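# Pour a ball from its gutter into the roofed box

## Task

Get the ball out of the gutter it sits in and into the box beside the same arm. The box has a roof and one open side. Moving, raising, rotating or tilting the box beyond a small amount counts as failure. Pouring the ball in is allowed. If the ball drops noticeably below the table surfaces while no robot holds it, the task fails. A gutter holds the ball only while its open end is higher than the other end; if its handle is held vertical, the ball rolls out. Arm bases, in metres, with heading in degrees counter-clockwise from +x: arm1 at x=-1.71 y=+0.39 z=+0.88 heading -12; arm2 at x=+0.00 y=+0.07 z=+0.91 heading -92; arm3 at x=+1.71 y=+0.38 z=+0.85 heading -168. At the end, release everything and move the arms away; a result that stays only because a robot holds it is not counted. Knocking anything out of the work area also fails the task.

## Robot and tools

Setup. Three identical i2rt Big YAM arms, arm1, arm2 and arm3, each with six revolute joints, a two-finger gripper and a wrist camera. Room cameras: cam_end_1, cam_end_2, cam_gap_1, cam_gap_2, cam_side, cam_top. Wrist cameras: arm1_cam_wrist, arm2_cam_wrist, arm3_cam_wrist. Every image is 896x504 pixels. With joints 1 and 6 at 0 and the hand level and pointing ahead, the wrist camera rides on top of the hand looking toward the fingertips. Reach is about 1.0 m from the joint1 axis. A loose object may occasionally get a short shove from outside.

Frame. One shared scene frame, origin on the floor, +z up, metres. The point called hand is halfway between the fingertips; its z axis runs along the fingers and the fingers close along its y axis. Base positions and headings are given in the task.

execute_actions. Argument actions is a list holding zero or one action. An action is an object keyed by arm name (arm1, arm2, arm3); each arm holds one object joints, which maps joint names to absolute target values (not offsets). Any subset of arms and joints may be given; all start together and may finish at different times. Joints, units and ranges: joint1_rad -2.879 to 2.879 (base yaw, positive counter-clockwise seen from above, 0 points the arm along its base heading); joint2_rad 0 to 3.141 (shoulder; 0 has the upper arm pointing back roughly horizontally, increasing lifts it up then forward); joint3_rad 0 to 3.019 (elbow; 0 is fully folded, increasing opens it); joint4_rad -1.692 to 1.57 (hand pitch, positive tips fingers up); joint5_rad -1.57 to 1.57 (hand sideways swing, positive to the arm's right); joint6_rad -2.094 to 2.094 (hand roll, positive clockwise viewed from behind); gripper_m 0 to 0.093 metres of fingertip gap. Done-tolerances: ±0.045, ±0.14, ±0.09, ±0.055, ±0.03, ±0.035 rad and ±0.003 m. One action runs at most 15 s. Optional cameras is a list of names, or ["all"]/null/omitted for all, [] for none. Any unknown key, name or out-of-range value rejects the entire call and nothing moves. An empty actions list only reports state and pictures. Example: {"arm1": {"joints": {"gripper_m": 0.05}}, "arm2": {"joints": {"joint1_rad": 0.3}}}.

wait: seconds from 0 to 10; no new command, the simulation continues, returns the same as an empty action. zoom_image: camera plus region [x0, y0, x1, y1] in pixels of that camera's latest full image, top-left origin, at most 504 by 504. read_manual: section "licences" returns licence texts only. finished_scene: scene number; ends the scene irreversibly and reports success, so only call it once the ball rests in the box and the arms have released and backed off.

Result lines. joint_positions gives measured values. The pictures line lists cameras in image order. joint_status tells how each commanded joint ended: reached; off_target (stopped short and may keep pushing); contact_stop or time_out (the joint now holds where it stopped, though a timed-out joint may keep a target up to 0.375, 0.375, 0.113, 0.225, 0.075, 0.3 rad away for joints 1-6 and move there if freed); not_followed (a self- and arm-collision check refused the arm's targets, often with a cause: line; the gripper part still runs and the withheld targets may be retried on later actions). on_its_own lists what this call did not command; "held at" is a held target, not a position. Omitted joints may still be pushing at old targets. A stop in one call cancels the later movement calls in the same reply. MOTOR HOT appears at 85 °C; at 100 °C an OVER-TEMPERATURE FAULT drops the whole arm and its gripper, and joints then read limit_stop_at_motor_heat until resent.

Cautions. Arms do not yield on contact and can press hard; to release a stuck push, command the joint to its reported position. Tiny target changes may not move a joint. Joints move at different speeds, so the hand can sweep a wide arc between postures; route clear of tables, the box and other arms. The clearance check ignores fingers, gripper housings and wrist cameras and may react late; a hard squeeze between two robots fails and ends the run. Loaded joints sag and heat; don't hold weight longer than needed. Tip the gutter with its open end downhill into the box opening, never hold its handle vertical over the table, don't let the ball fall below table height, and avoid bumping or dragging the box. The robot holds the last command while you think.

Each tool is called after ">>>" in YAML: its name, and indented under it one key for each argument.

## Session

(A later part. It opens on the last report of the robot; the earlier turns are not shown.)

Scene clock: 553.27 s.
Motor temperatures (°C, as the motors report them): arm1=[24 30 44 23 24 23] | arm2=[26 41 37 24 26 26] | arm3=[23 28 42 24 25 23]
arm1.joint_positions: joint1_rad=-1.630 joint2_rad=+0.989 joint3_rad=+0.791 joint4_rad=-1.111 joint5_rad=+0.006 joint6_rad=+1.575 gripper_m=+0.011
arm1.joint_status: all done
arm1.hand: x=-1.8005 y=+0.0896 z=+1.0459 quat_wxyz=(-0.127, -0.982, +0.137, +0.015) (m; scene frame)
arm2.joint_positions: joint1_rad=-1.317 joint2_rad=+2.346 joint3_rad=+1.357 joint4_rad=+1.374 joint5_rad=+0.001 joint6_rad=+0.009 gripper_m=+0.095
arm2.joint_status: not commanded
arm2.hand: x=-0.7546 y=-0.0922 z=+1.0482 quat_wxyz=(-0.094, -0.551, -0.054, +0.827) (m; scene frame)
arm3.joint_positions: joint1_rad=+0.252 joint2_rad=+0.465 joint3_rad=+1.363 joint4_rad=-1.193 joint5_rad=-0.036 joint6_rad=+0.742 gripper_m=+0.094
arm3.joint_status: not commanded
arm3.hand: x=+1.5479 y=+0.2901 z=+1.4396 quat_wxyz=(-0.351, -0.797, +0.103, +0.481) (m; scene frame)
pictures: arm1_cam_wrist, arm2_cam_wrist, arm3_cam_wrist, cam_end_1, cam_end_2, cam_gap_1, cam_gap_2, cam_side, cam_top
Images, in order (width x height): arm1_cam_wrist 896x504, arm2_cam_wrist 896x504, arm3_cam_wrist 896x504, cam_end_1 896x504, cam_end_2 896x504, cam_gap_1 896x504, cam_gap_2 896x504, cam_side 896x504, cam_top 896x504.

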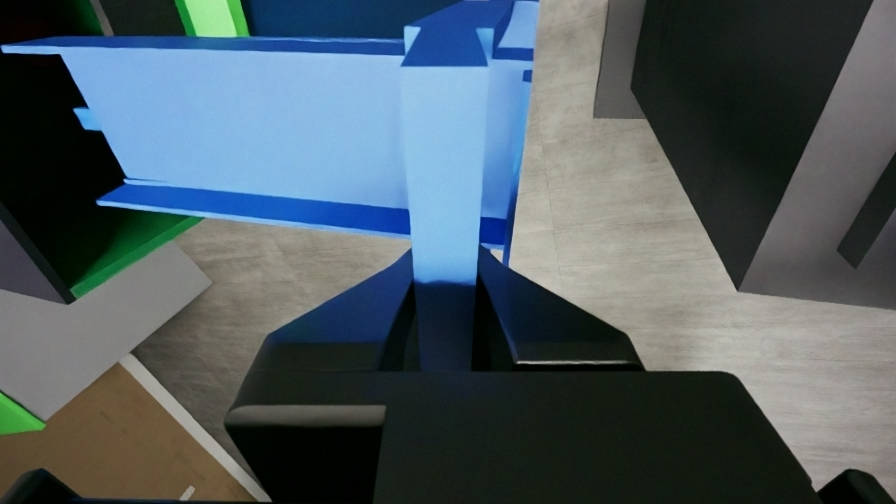

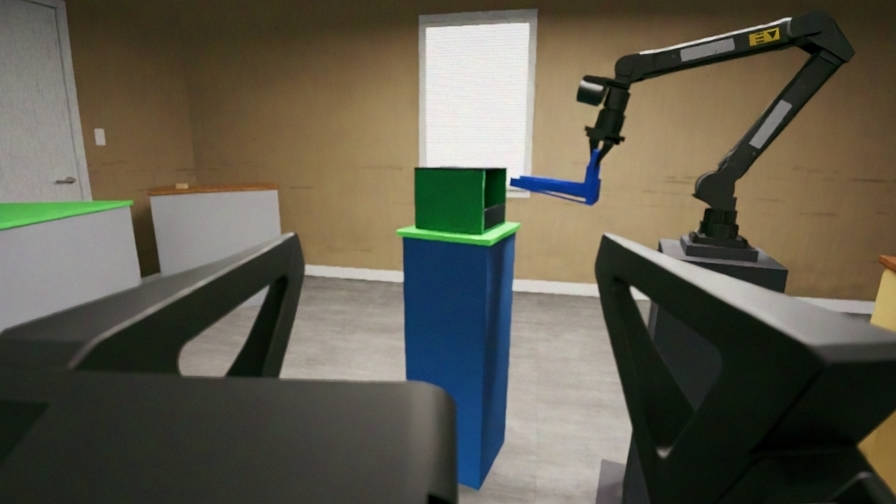

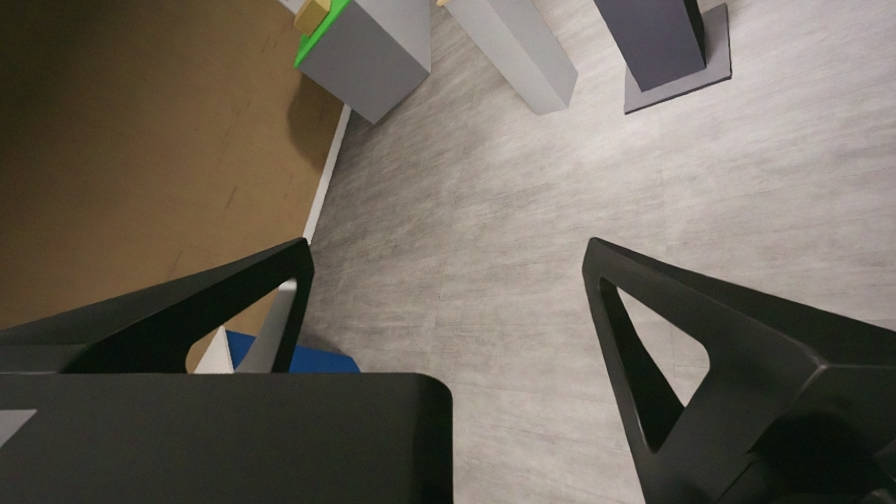

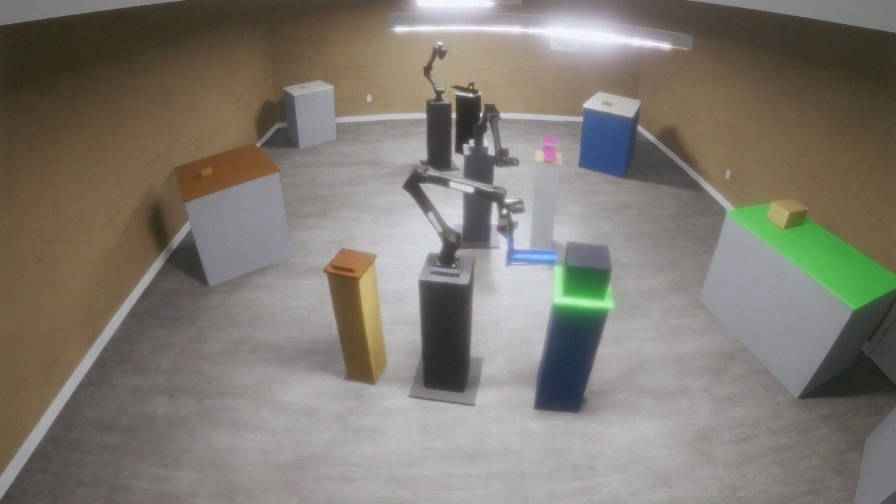

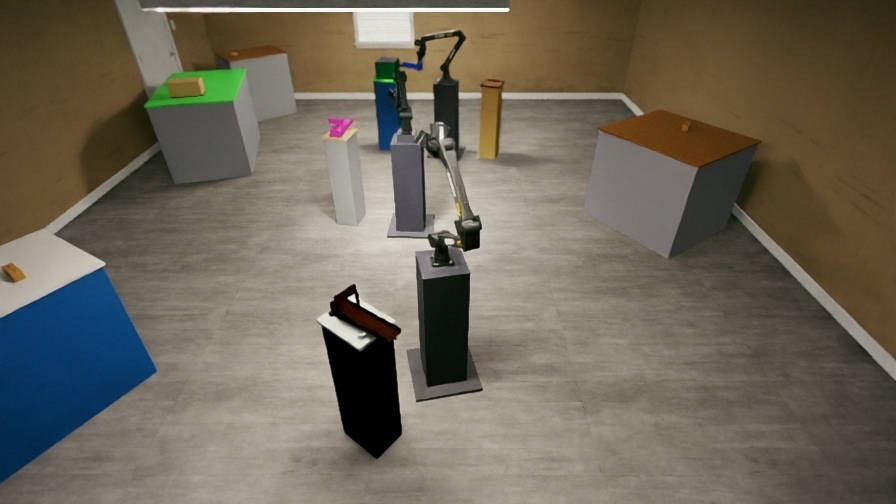

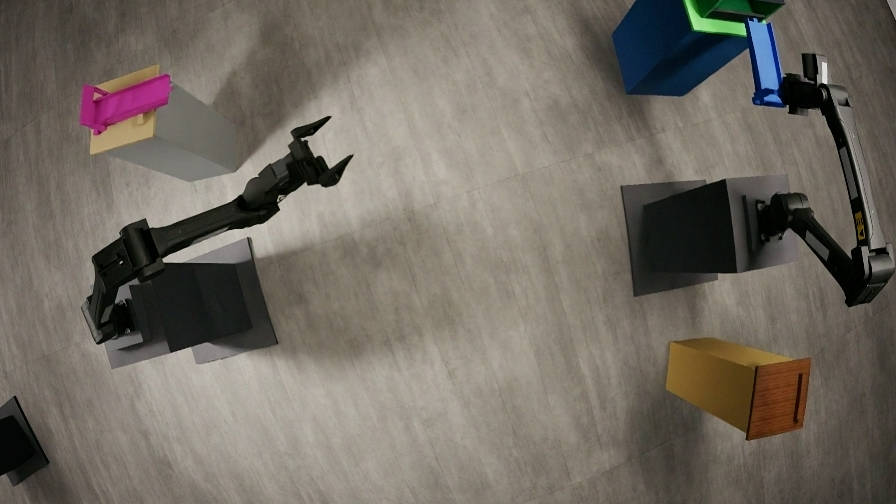

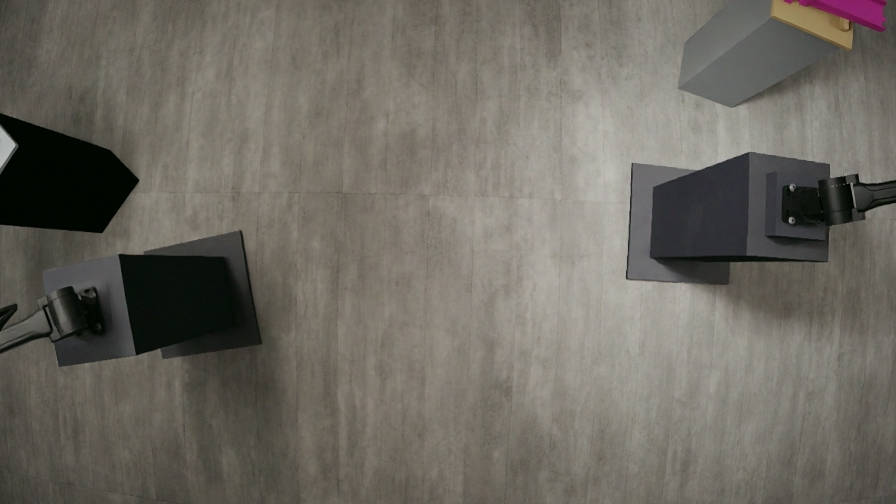

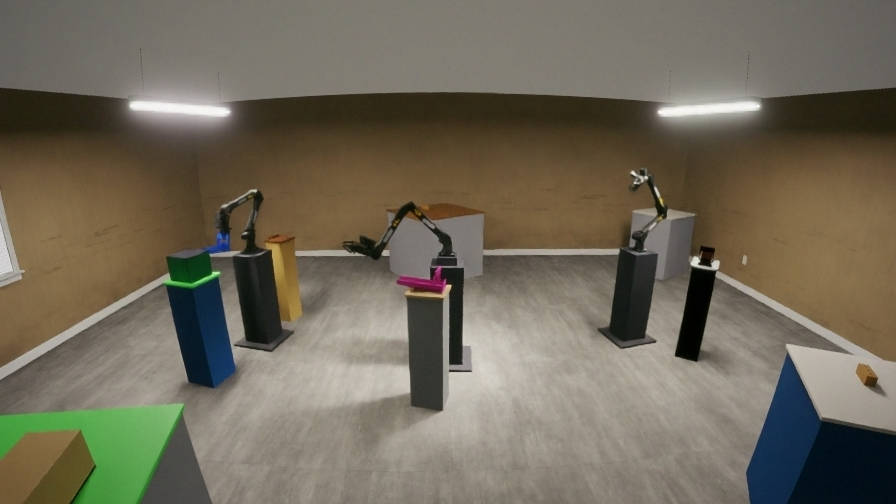

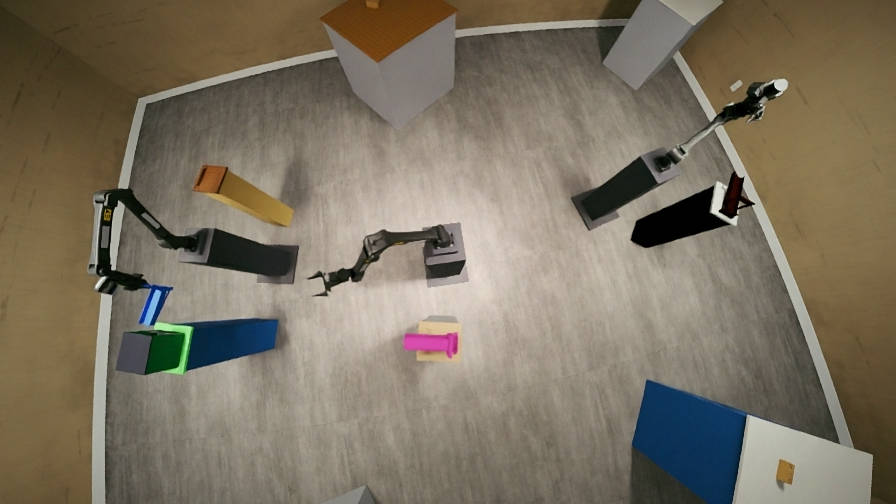

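>>> execute_actions:
  actions:
    - {"arm1": {"joints": {"joint1_rad": 1.41, "joint2_rad": 1.71, "joint3_rad": 1.45, "joint4_rad": -1.31, "joint5_rad": -0.293, "joint6_rad": -0.065}}}
  cameras: ["arm1_cam_wrist", "arm2_cam_wrist", "cam_end_1", "cam_gap_1"]

Scene clock: 581.70 s.
Motor temperatures (°C, as the motors report them): arm1=[24 30 43 23 24 23] | arm2=[26 41 37 24 26 26] | arm3=[23 28 42 24 25 23]
arm1.joint_positions: joint1_rad=+1.413 joint2_rad=+1.731 joint3_rad=+1.407 joint4_rad=-1.296 joint5_rad=-0.292 joint6_rad=-0.057 gripper_m=+0.011
arm1.joint_status: all done
arm1.hand: x=-1.5824 y=+0.8704 z=+1.0116 quat_wxyz=(+0.094, +0.580, -0.802, -0.106) (m; scene frame)
arm2.joint_positions: joint1_rad=-1.317 joint2_rad=+2.346 joint3_rad=+1.357 joint4_rad=+1.374 joint5_rad=+0.001 joint6_rad=+0.009 gripper_m=+0.095
arm2.joint_status: not commanded
arm2.hand: x=-0.7546 y=-0.0922 z=+1.0482 quat_wxyz=(-0.094, -0.551, -0.054, +0.827) (m; scene frame)
arm3.joint_positions: joint1_rad=+0.252 joint2_rad=+0.465 joint3_rad=+1.363 joint4_rad=-1.193 joint5_rad=-0.036 joint6_rad=+0.742 gripper_m=+0.094
arm3.joint_status: not commanded
arm3.hand: x=+1.5479 y=+0.2901 z=+1.4396 quat_wxyz=(-0.351, -0.797, +0.103, +0.481) (m; scene frame)
pictures: arm1_cam_wrist, arm2_cam_wrist, cam_end_1, cam_gap_1
Images, in order (width x height): arm1_cam_wrist 896x504, arm2_cam_wrist 896x504, cam_end_1 896x504, cam_gap_1 896x504.

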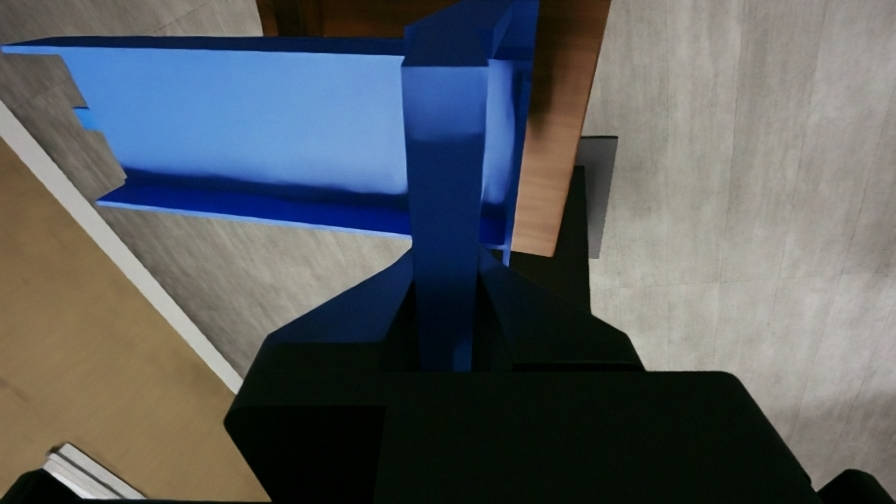

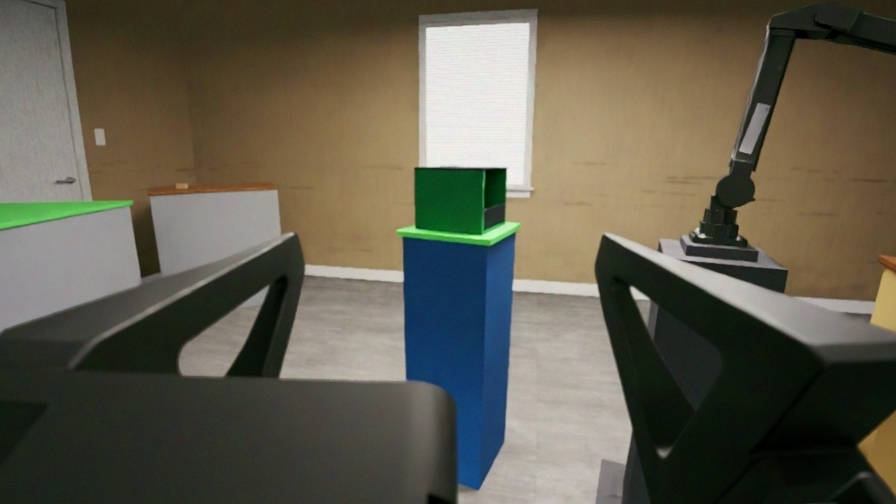

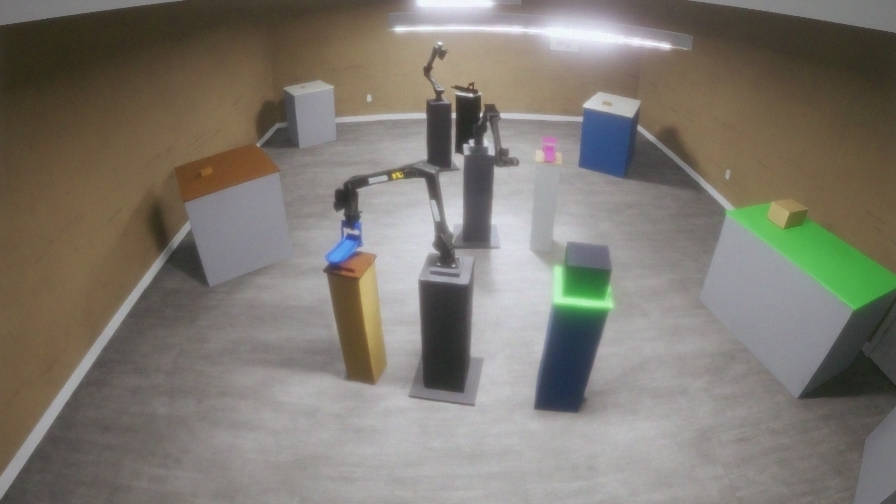

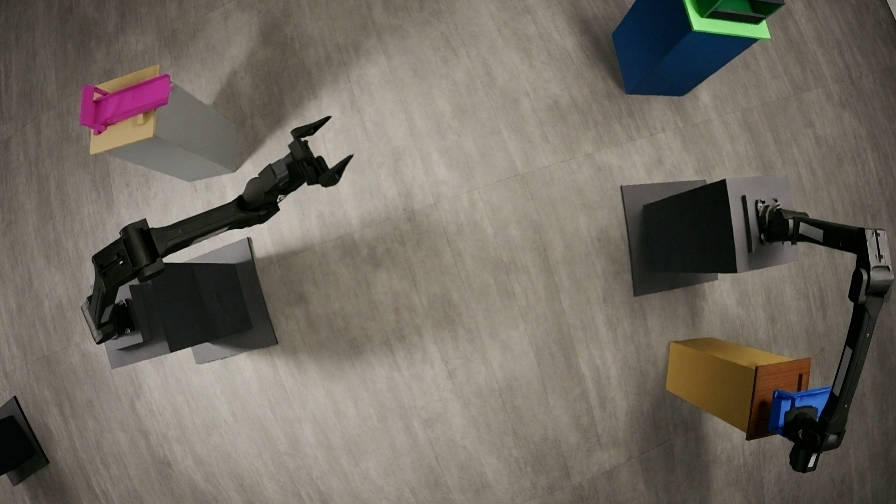

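>>> execute_actions:
  actions:
    - {"arm1": {"joints": {"joint1_rad": 1.394, "joint2_rad": 1.76, "joint3_rad": 1.312, "joint4_rad": -1.14}}}
  cameras: ["arm1_cam_wrist", "cam_end_1", "cam_gap_1", "cam_side"]

Scene clock: 592.27 s.
Motor temperatures (°C, as the motors report them): arm1=[24 31 44 23 24 23] | arm2=[26 41 37 24 26 26] | arm3=[23 28 42 24 25 23]
arm1.joint_positions: joint1_rad=+1.410 joint2_rad=+1.764 joint3_rad=+1.308 joint4_rad=-1.155 joint5_rad=-0.292 joint6_rad=-0.058 gripper_m=+0.011
arm1.joint_status: all done
arm1.hand: x=-1.5819 y=+0.8651 z=+0.9601 quat_wxyz=(+0.091, +0.580, -0.802, -0.108) (m; scene frame)
arm2.joint_positions: joint1_rad=-1.317 joint2_rad=+2.346 joint3_rad=+1.357 joint4_rad=+1.374 joint5_rad=+0.001 joint6_rad=+0.009 gripper_m=+0.095
arm2.joint_status: not commanded
arm2.hand: x=-0.7546 y=-0.0922 z=+1.0482 quat_wxyz=(-0.094, -0.551, -0.054, +0.827) (m; scene frame)
arm3.joint_positions: joint1_rad=+0.252 joint2_rad=+0.465 joint3_rad=+1.363 joint4_rad=-1.193 joint5_rad=-0.036 joint6_rad=+0.742 gripper_m=+0.094
arm3.joint_status: not commanded
arm3.hand: x=+1.5479 y=+0.2901 z=+1.4396 quat_wxyz=(-0.351, -0.797, +0.103, +0.481) (m; scene frame)
pictures: arm1_cam_wrist, cam_end_1, cam_gap_1, cam_side
Images, in order (width x height): arm1_cam_wrist 896x504, cam_end_1 896x504, cam_gap_1 896x504, cam_side 896x504.

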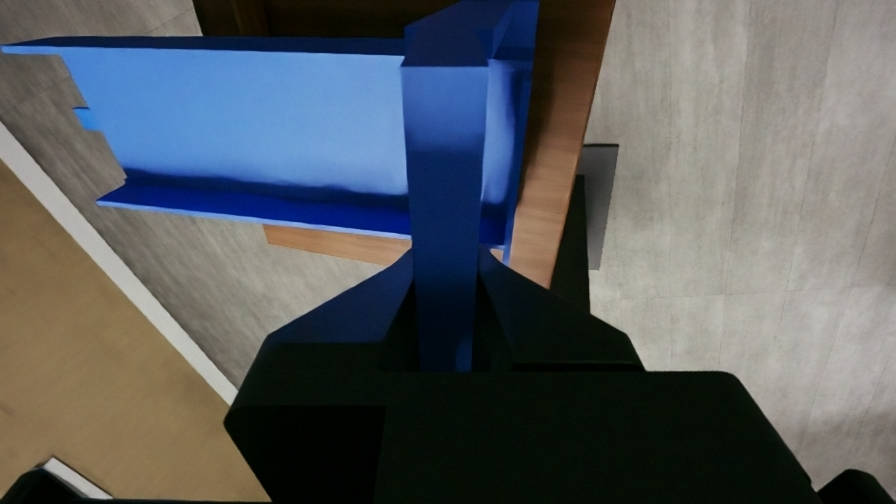

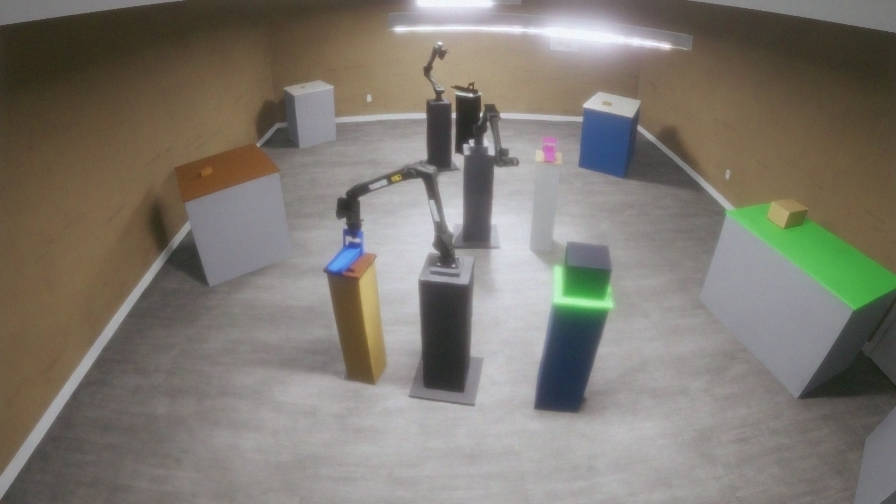

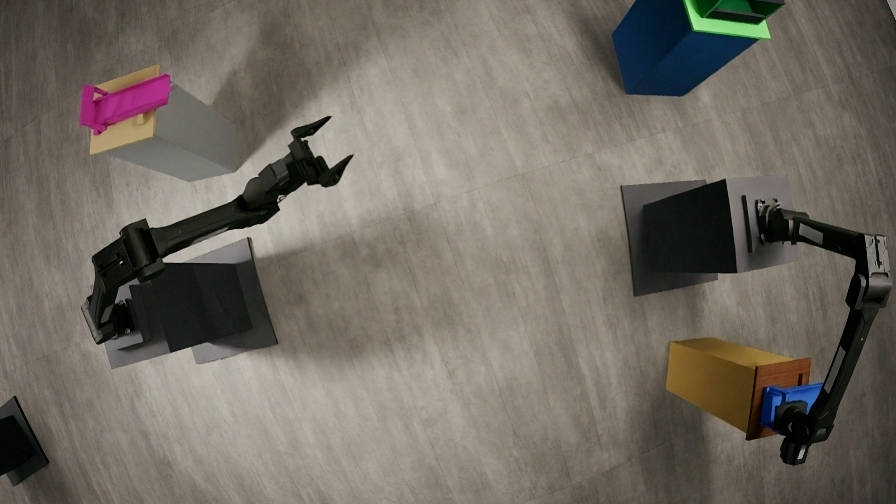

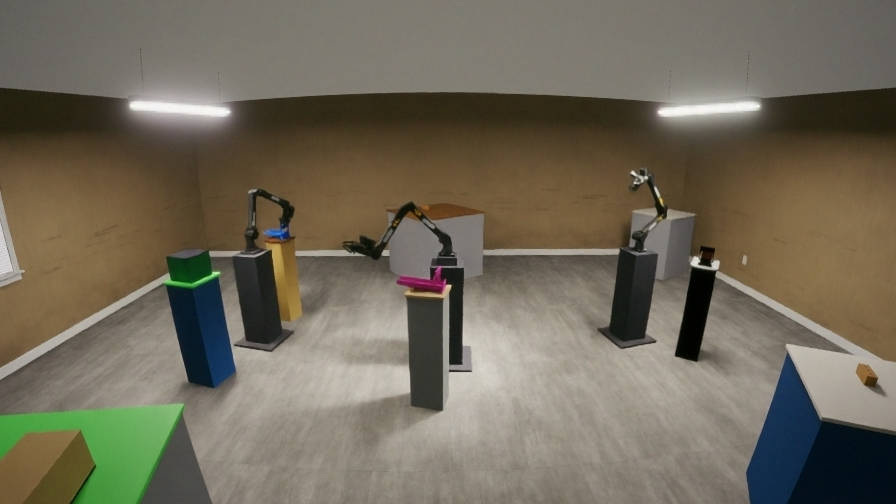

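>>> zoom_image:
  camera: "cam_side"
  region: [240, 190, 340, 260]

>>> zoom_image:
  camera: "cam_end_1"
  region: [300, 200, 400, 300]

>>> execute_actions:
  actions: []
  cameras: []

Region (240, 190, 340, 260) of cam_side's 896x504 image, scaled by 5.040, with more detail than that image has; it fills the top 353 rows of this view, and the rest is white.

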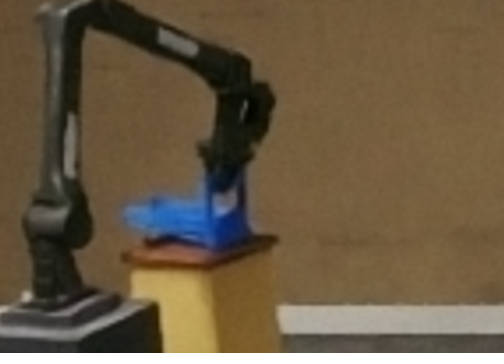

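Region (300, 200, 400, 300) of cam_end_1's 896x504 image, scaled by 5.040, with more detail than that image has.

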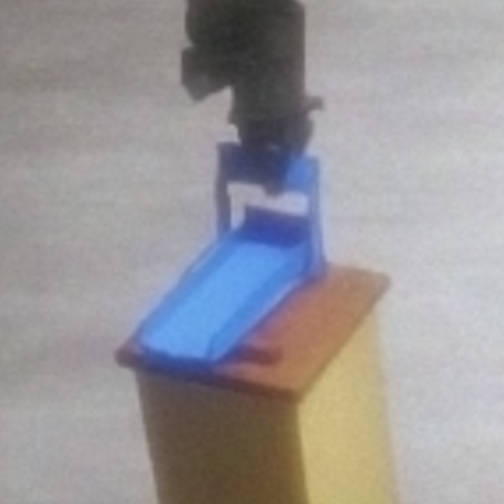

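Scene clock: 598.70 s.
Motor temperatures (°C, as the motors report them): arm1=[24 31 43 23 24 23] | arm2=[26 41 37 24 26 26] | arm3=[23 28 42 24 25 23]
arm1.joint_positions: joint1_rad=+1.410 joint2_rad=+1.764 joint3_rad=+1.308 joint4_rad=-1.155 joint5_rad=-0.292 joint6_rad=-0.058 gripper_m=+0.011
arm1.joint_status: all done
arm1.hand: x=-1.5819 y=+0.8651 z=+0.9601 quat_wxyz=(+0.091, +0.580, -0.802, -0.108) (m; scene frame)
arm2.joint_positions: joint1_rad=-1.317 joint2_rad=+2.346 joint3_rad=+1.357 joint4_rad=+1.374 joint5_rad=+0.001 joint6_rad=+0.009 gripper_m=+0.095
arm2.joint_status: not commanded
arm2.hand: x=-0.7546 y=-0.0922 z=+1.0482 quat_wxyz=(-0.094, -0.551, -0.054, +0.827) (m; scene frame)
arm3.joint_positions: joint1_rad=+0.252 joint2_rad=+0.465 joint3_rad=+1.363 joint4_rad=-1.193 joint5_rad=-0.036 joint6_rad=+0.742 gripper_m=+0.094
arm3.joint_status: not commanded
arm3.hand: x=+1.5479 y=+0.2901 z=+1.4396 quat_wxyz=(-0.351, -0.797, +0.103, +0.481) (m; scene frame)
pictures: none
No camera images: the call's "cameras" was empty. Leave "cameras" out to get every camera's image.

>>> execute_actions:
  actions:
    - {"arm1": {"joints": {"joint2_rad": 1.772, "joint3_rad": 1.302}}}
  cameras: ["arm1_cam_wrist", "cam_end_1", "cam_side"]

Scene clock: 610.57 s.
Motor temperatures (°C, as the motors report them): arm1=[24 32 42 23 24 23] | arm2=[26 42 37 24 26 26] | arm3=[23 28 42 24 25 23]
arm1.joint_positions: joint1_rad=+1.410 joint2_rad=+1.764 joint3_rad=+1.308 joint4_rad=-1.155 joint5_rad=-0.292 joint6_rad=-0.058 gripper_m=+0.011
arm1.joint_status: all done
arm1.hand: x=-1.5819 y=+0.8651 z=+0.9601 quat_wxyz=(+0.091, +0.580, -0.802, -0.108) (m; scene frame)
arm2.joint_positions: joint1_rad=-1.317 joint2_rad=+2.346 joint3_rad=+1.357 joint4_rad=+1.374 joint5_rad=+0.001 joint6_rad=+0.009 gripper_m=+0.095
arm2.joint_status: not commanded
arm2.hand: x=-0.7546 y=-0.0922 z=+1.0482 quat_wxyz=(-0.094, -0.551, -0.054, +0.827) (m; scene frame)
arm3.joint_positions: joint1_rad=+0.252 joint2_rad=+0.465 joint3_rad=+1.363 joint4_rad=-1.193 joint5_rad=-0.036 joint6_rad=+0.742 gripper_m=+0.094
arm3.joint_status: not commanded
arm3.hand: x=+1.5479 y=+0.2901 z=+1.4396 quat_wxyz=(-0.351, -0.797, +0.103, +0.481) (m; scene frame)
pictures: arm1_cam_wrist, cam_end_1, cam_side
Images, in order (width x height): arm1_cam_wrist 896x504, cam_end_1 896x504, cam_side 896x504.

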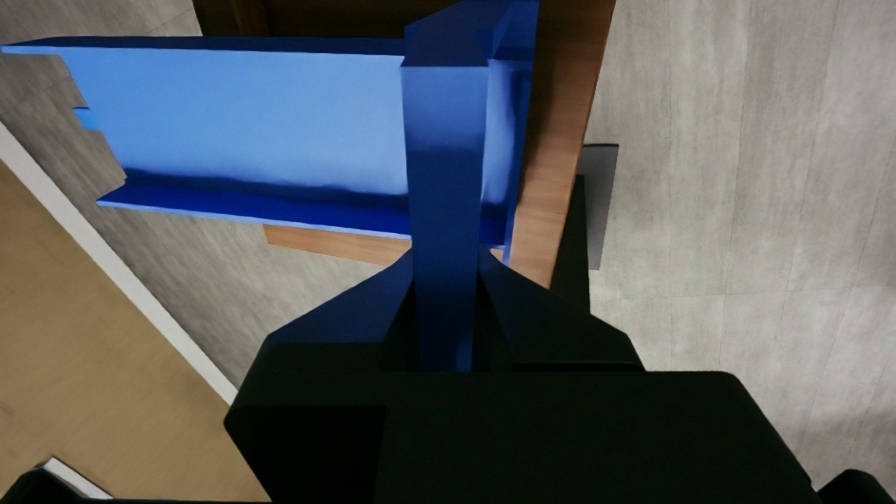

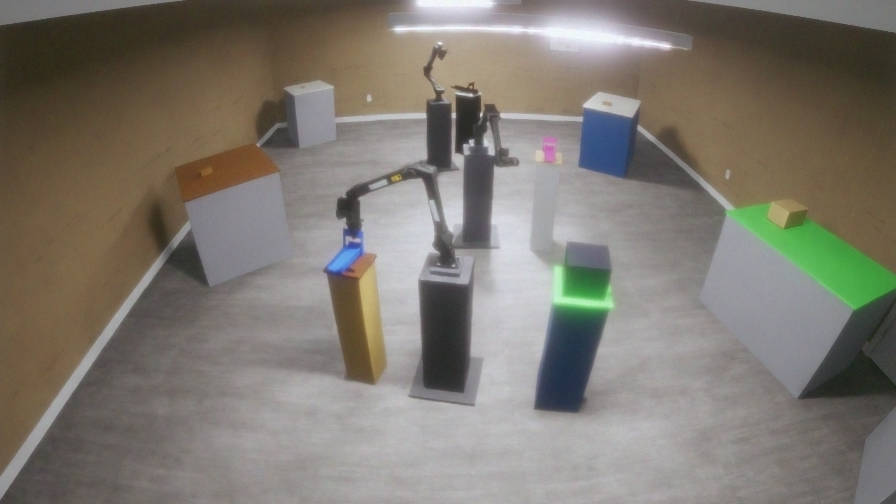

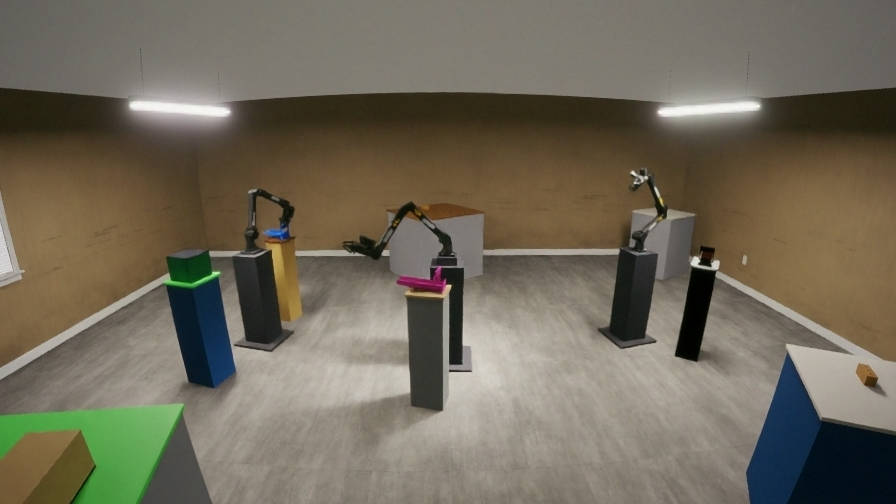

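>>> execute_actions:
  actions:
    - {"arm1": {"joints": {"joint2_rad": 1.787}}}
  cameras: ["arm1_cam_wrist", "cam_end_1", "cam_side"]

Scene clock: 619.63 s.
Motor temperatures (°C, as the motors report them): arm1=[24 32 41 23 24 23] | arm2=[26 42 37 24 26 26] | arm3=[23 28 42 24 25 23]
arm1.joint_positions: joint1_rad=+1.410 joint2_rad=+1.777 joint3_rad=+1.308 joint4_rad=-1.155 joint5_rad=-0.292 joint6_rad=-0.058 gripper_m=+0.011
arm1.joint_status: all done
arm1.hand: x=-1.5821 y=+0.8645 z=+0.9542 quat_wxyz=(+0.096, +0.579, -0.803, -0.105) (m; scene frame)
arm2.joint_positions: joint1_rad=-1.317 joint2_rad=+2.346 joint3_rad=+1.357 joint4_rad=+1.374 joint5_rad=+0.001 joint6_rad=+0.009 gripper_m=+0.095
arm2.joint_status: not commanded
arm2.hand: x=-0.7546 y=-0.0922 z=+1.0482 quat_wxyz=(-0.094, -0.551, -0.054, +0.827) (m; scene frame)
arm3.joint_positions: joint1_rad=+0.252 joint2_rad=+0.465 joint3_rad=+1.363 joint4_rad=-1.193 joint5_rad=-0.036 joint6_rad=+0.742 gripper_m=+0.094
arm3.joint_status: not commanded
arm3.hand: x=+1.5479 y=+0.2901 z=+1.4396 quat_wxyz=(-0.351, -0.797, +0.103, +0.481) (m; scene frame)
pictures: arm1_cam_wrist, cam_end_1, cam_side
Images, in order (width x height): arm1_cam_wrist 896x504, cam_end_1 896x504, cam_side 896x504.

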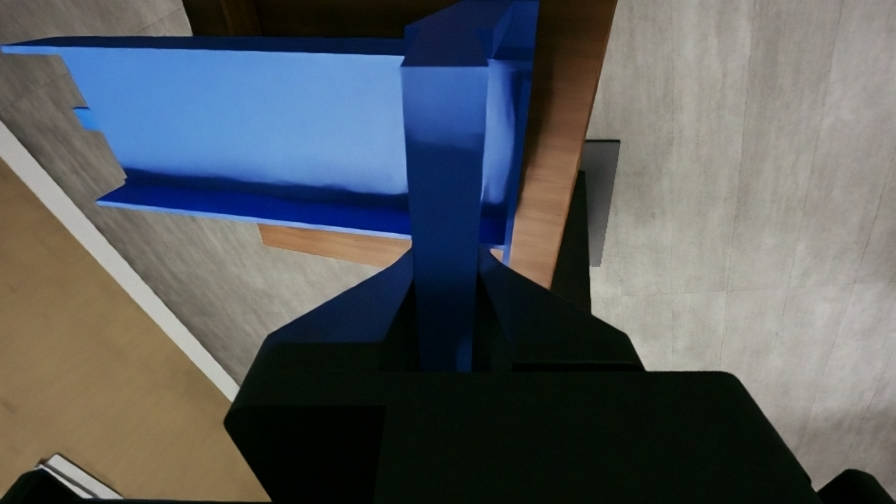

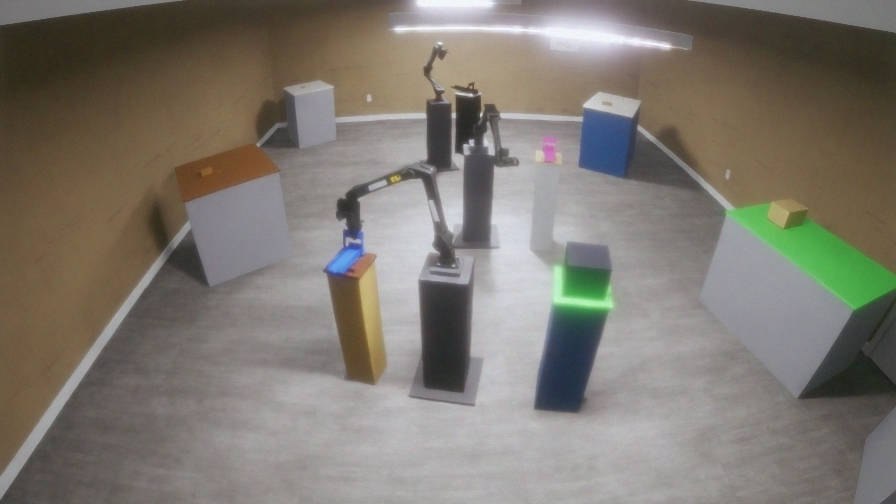

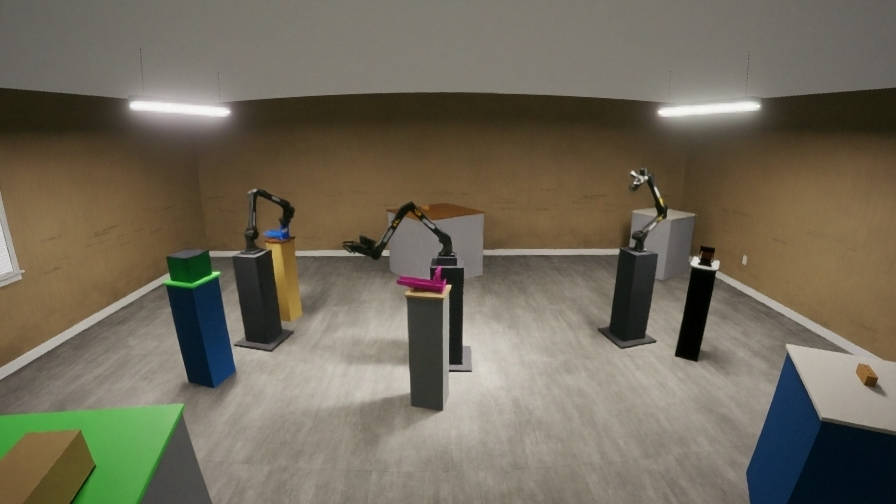

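>>> execute_actions:
  actions:
    - {"arm1": {"joints": {"gripper_m": 0.04}}}
  cameras: ["arm1_cam_wrist", "cam_end_1"]

Scene clock: 628.63 s.
Motor temperatures (°C, as the motors report them): arm1=[24 32 41 23 24 23] | arm2=[26 42 37 24 26 26] | arm3=[23 28 42 24 25 23]
arm1.joint_positions: joint1_rad=+1.410 joint2_rad=+1.777 joint3_rad=+1.308 joint4_rad=-1.155 joint5_rad=-0.292 joint6_rad=-0.058 gripper_m=+0.040
arm1.joint_status: all done
arm1.hand: x=-1.5821 y=+0.8645 z=+0.9542 quat_wxyz=(+0.096, +0.579, -0.803, -0.105) (m; scene frame)
arm2.joint_positions: joint1_rad=-1.317 joint2_rad=+2.346 joint3_rad=+1.357 joint4_rad=+1.374 joint5_rad=+0.001 joint6_rad=+0.009 gripper_m=+0.095
arm2.joint_status: not commanded
arm2.hand: x=-0.7546 y=-0.0922 z=+1.0482 quat_wxyz=(-0.094, -0.551, -0.054, +0.827) (m; scene frame)
arm3.joint_positions: joint1_rad=+0.252 joint2_rad=+0.465 joint3_rad=+1.363 joint4_rad=-1.193 joint5_rad=-0.036 joint6_rad=+0.742 gripper_m=+0.094
arm3.joint_status: not commanded
arm3.hand: x=+1.5479 y=+0.2901 z=+1.4396 quat_wxyz=(-0.351, -0.797, +0.103, +0.481) (m; scene frame)
pictures: arm1_cam_wrist, cam_end_1
Images, in order (width x height): arm1_cam_wrist 896x504, cam_end_1 896x504.

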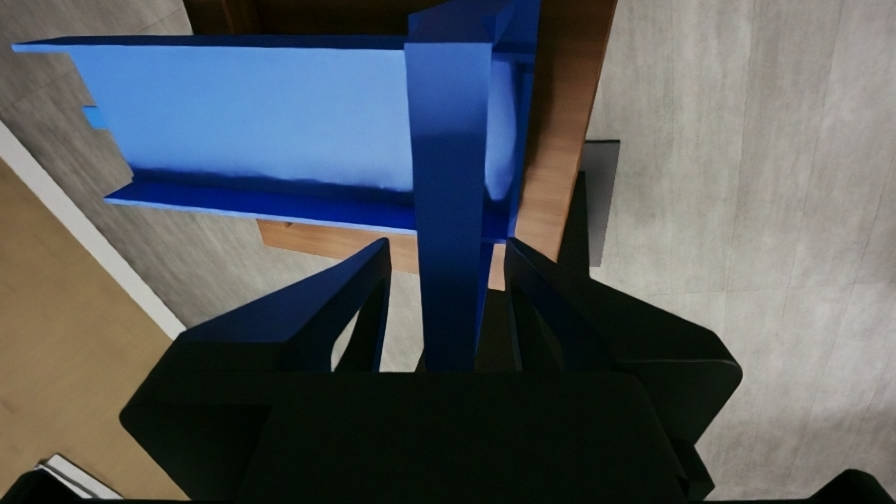

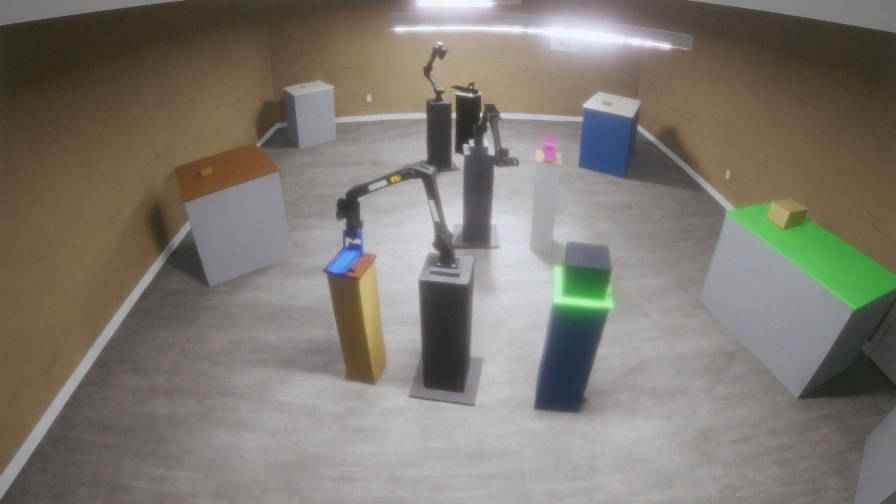

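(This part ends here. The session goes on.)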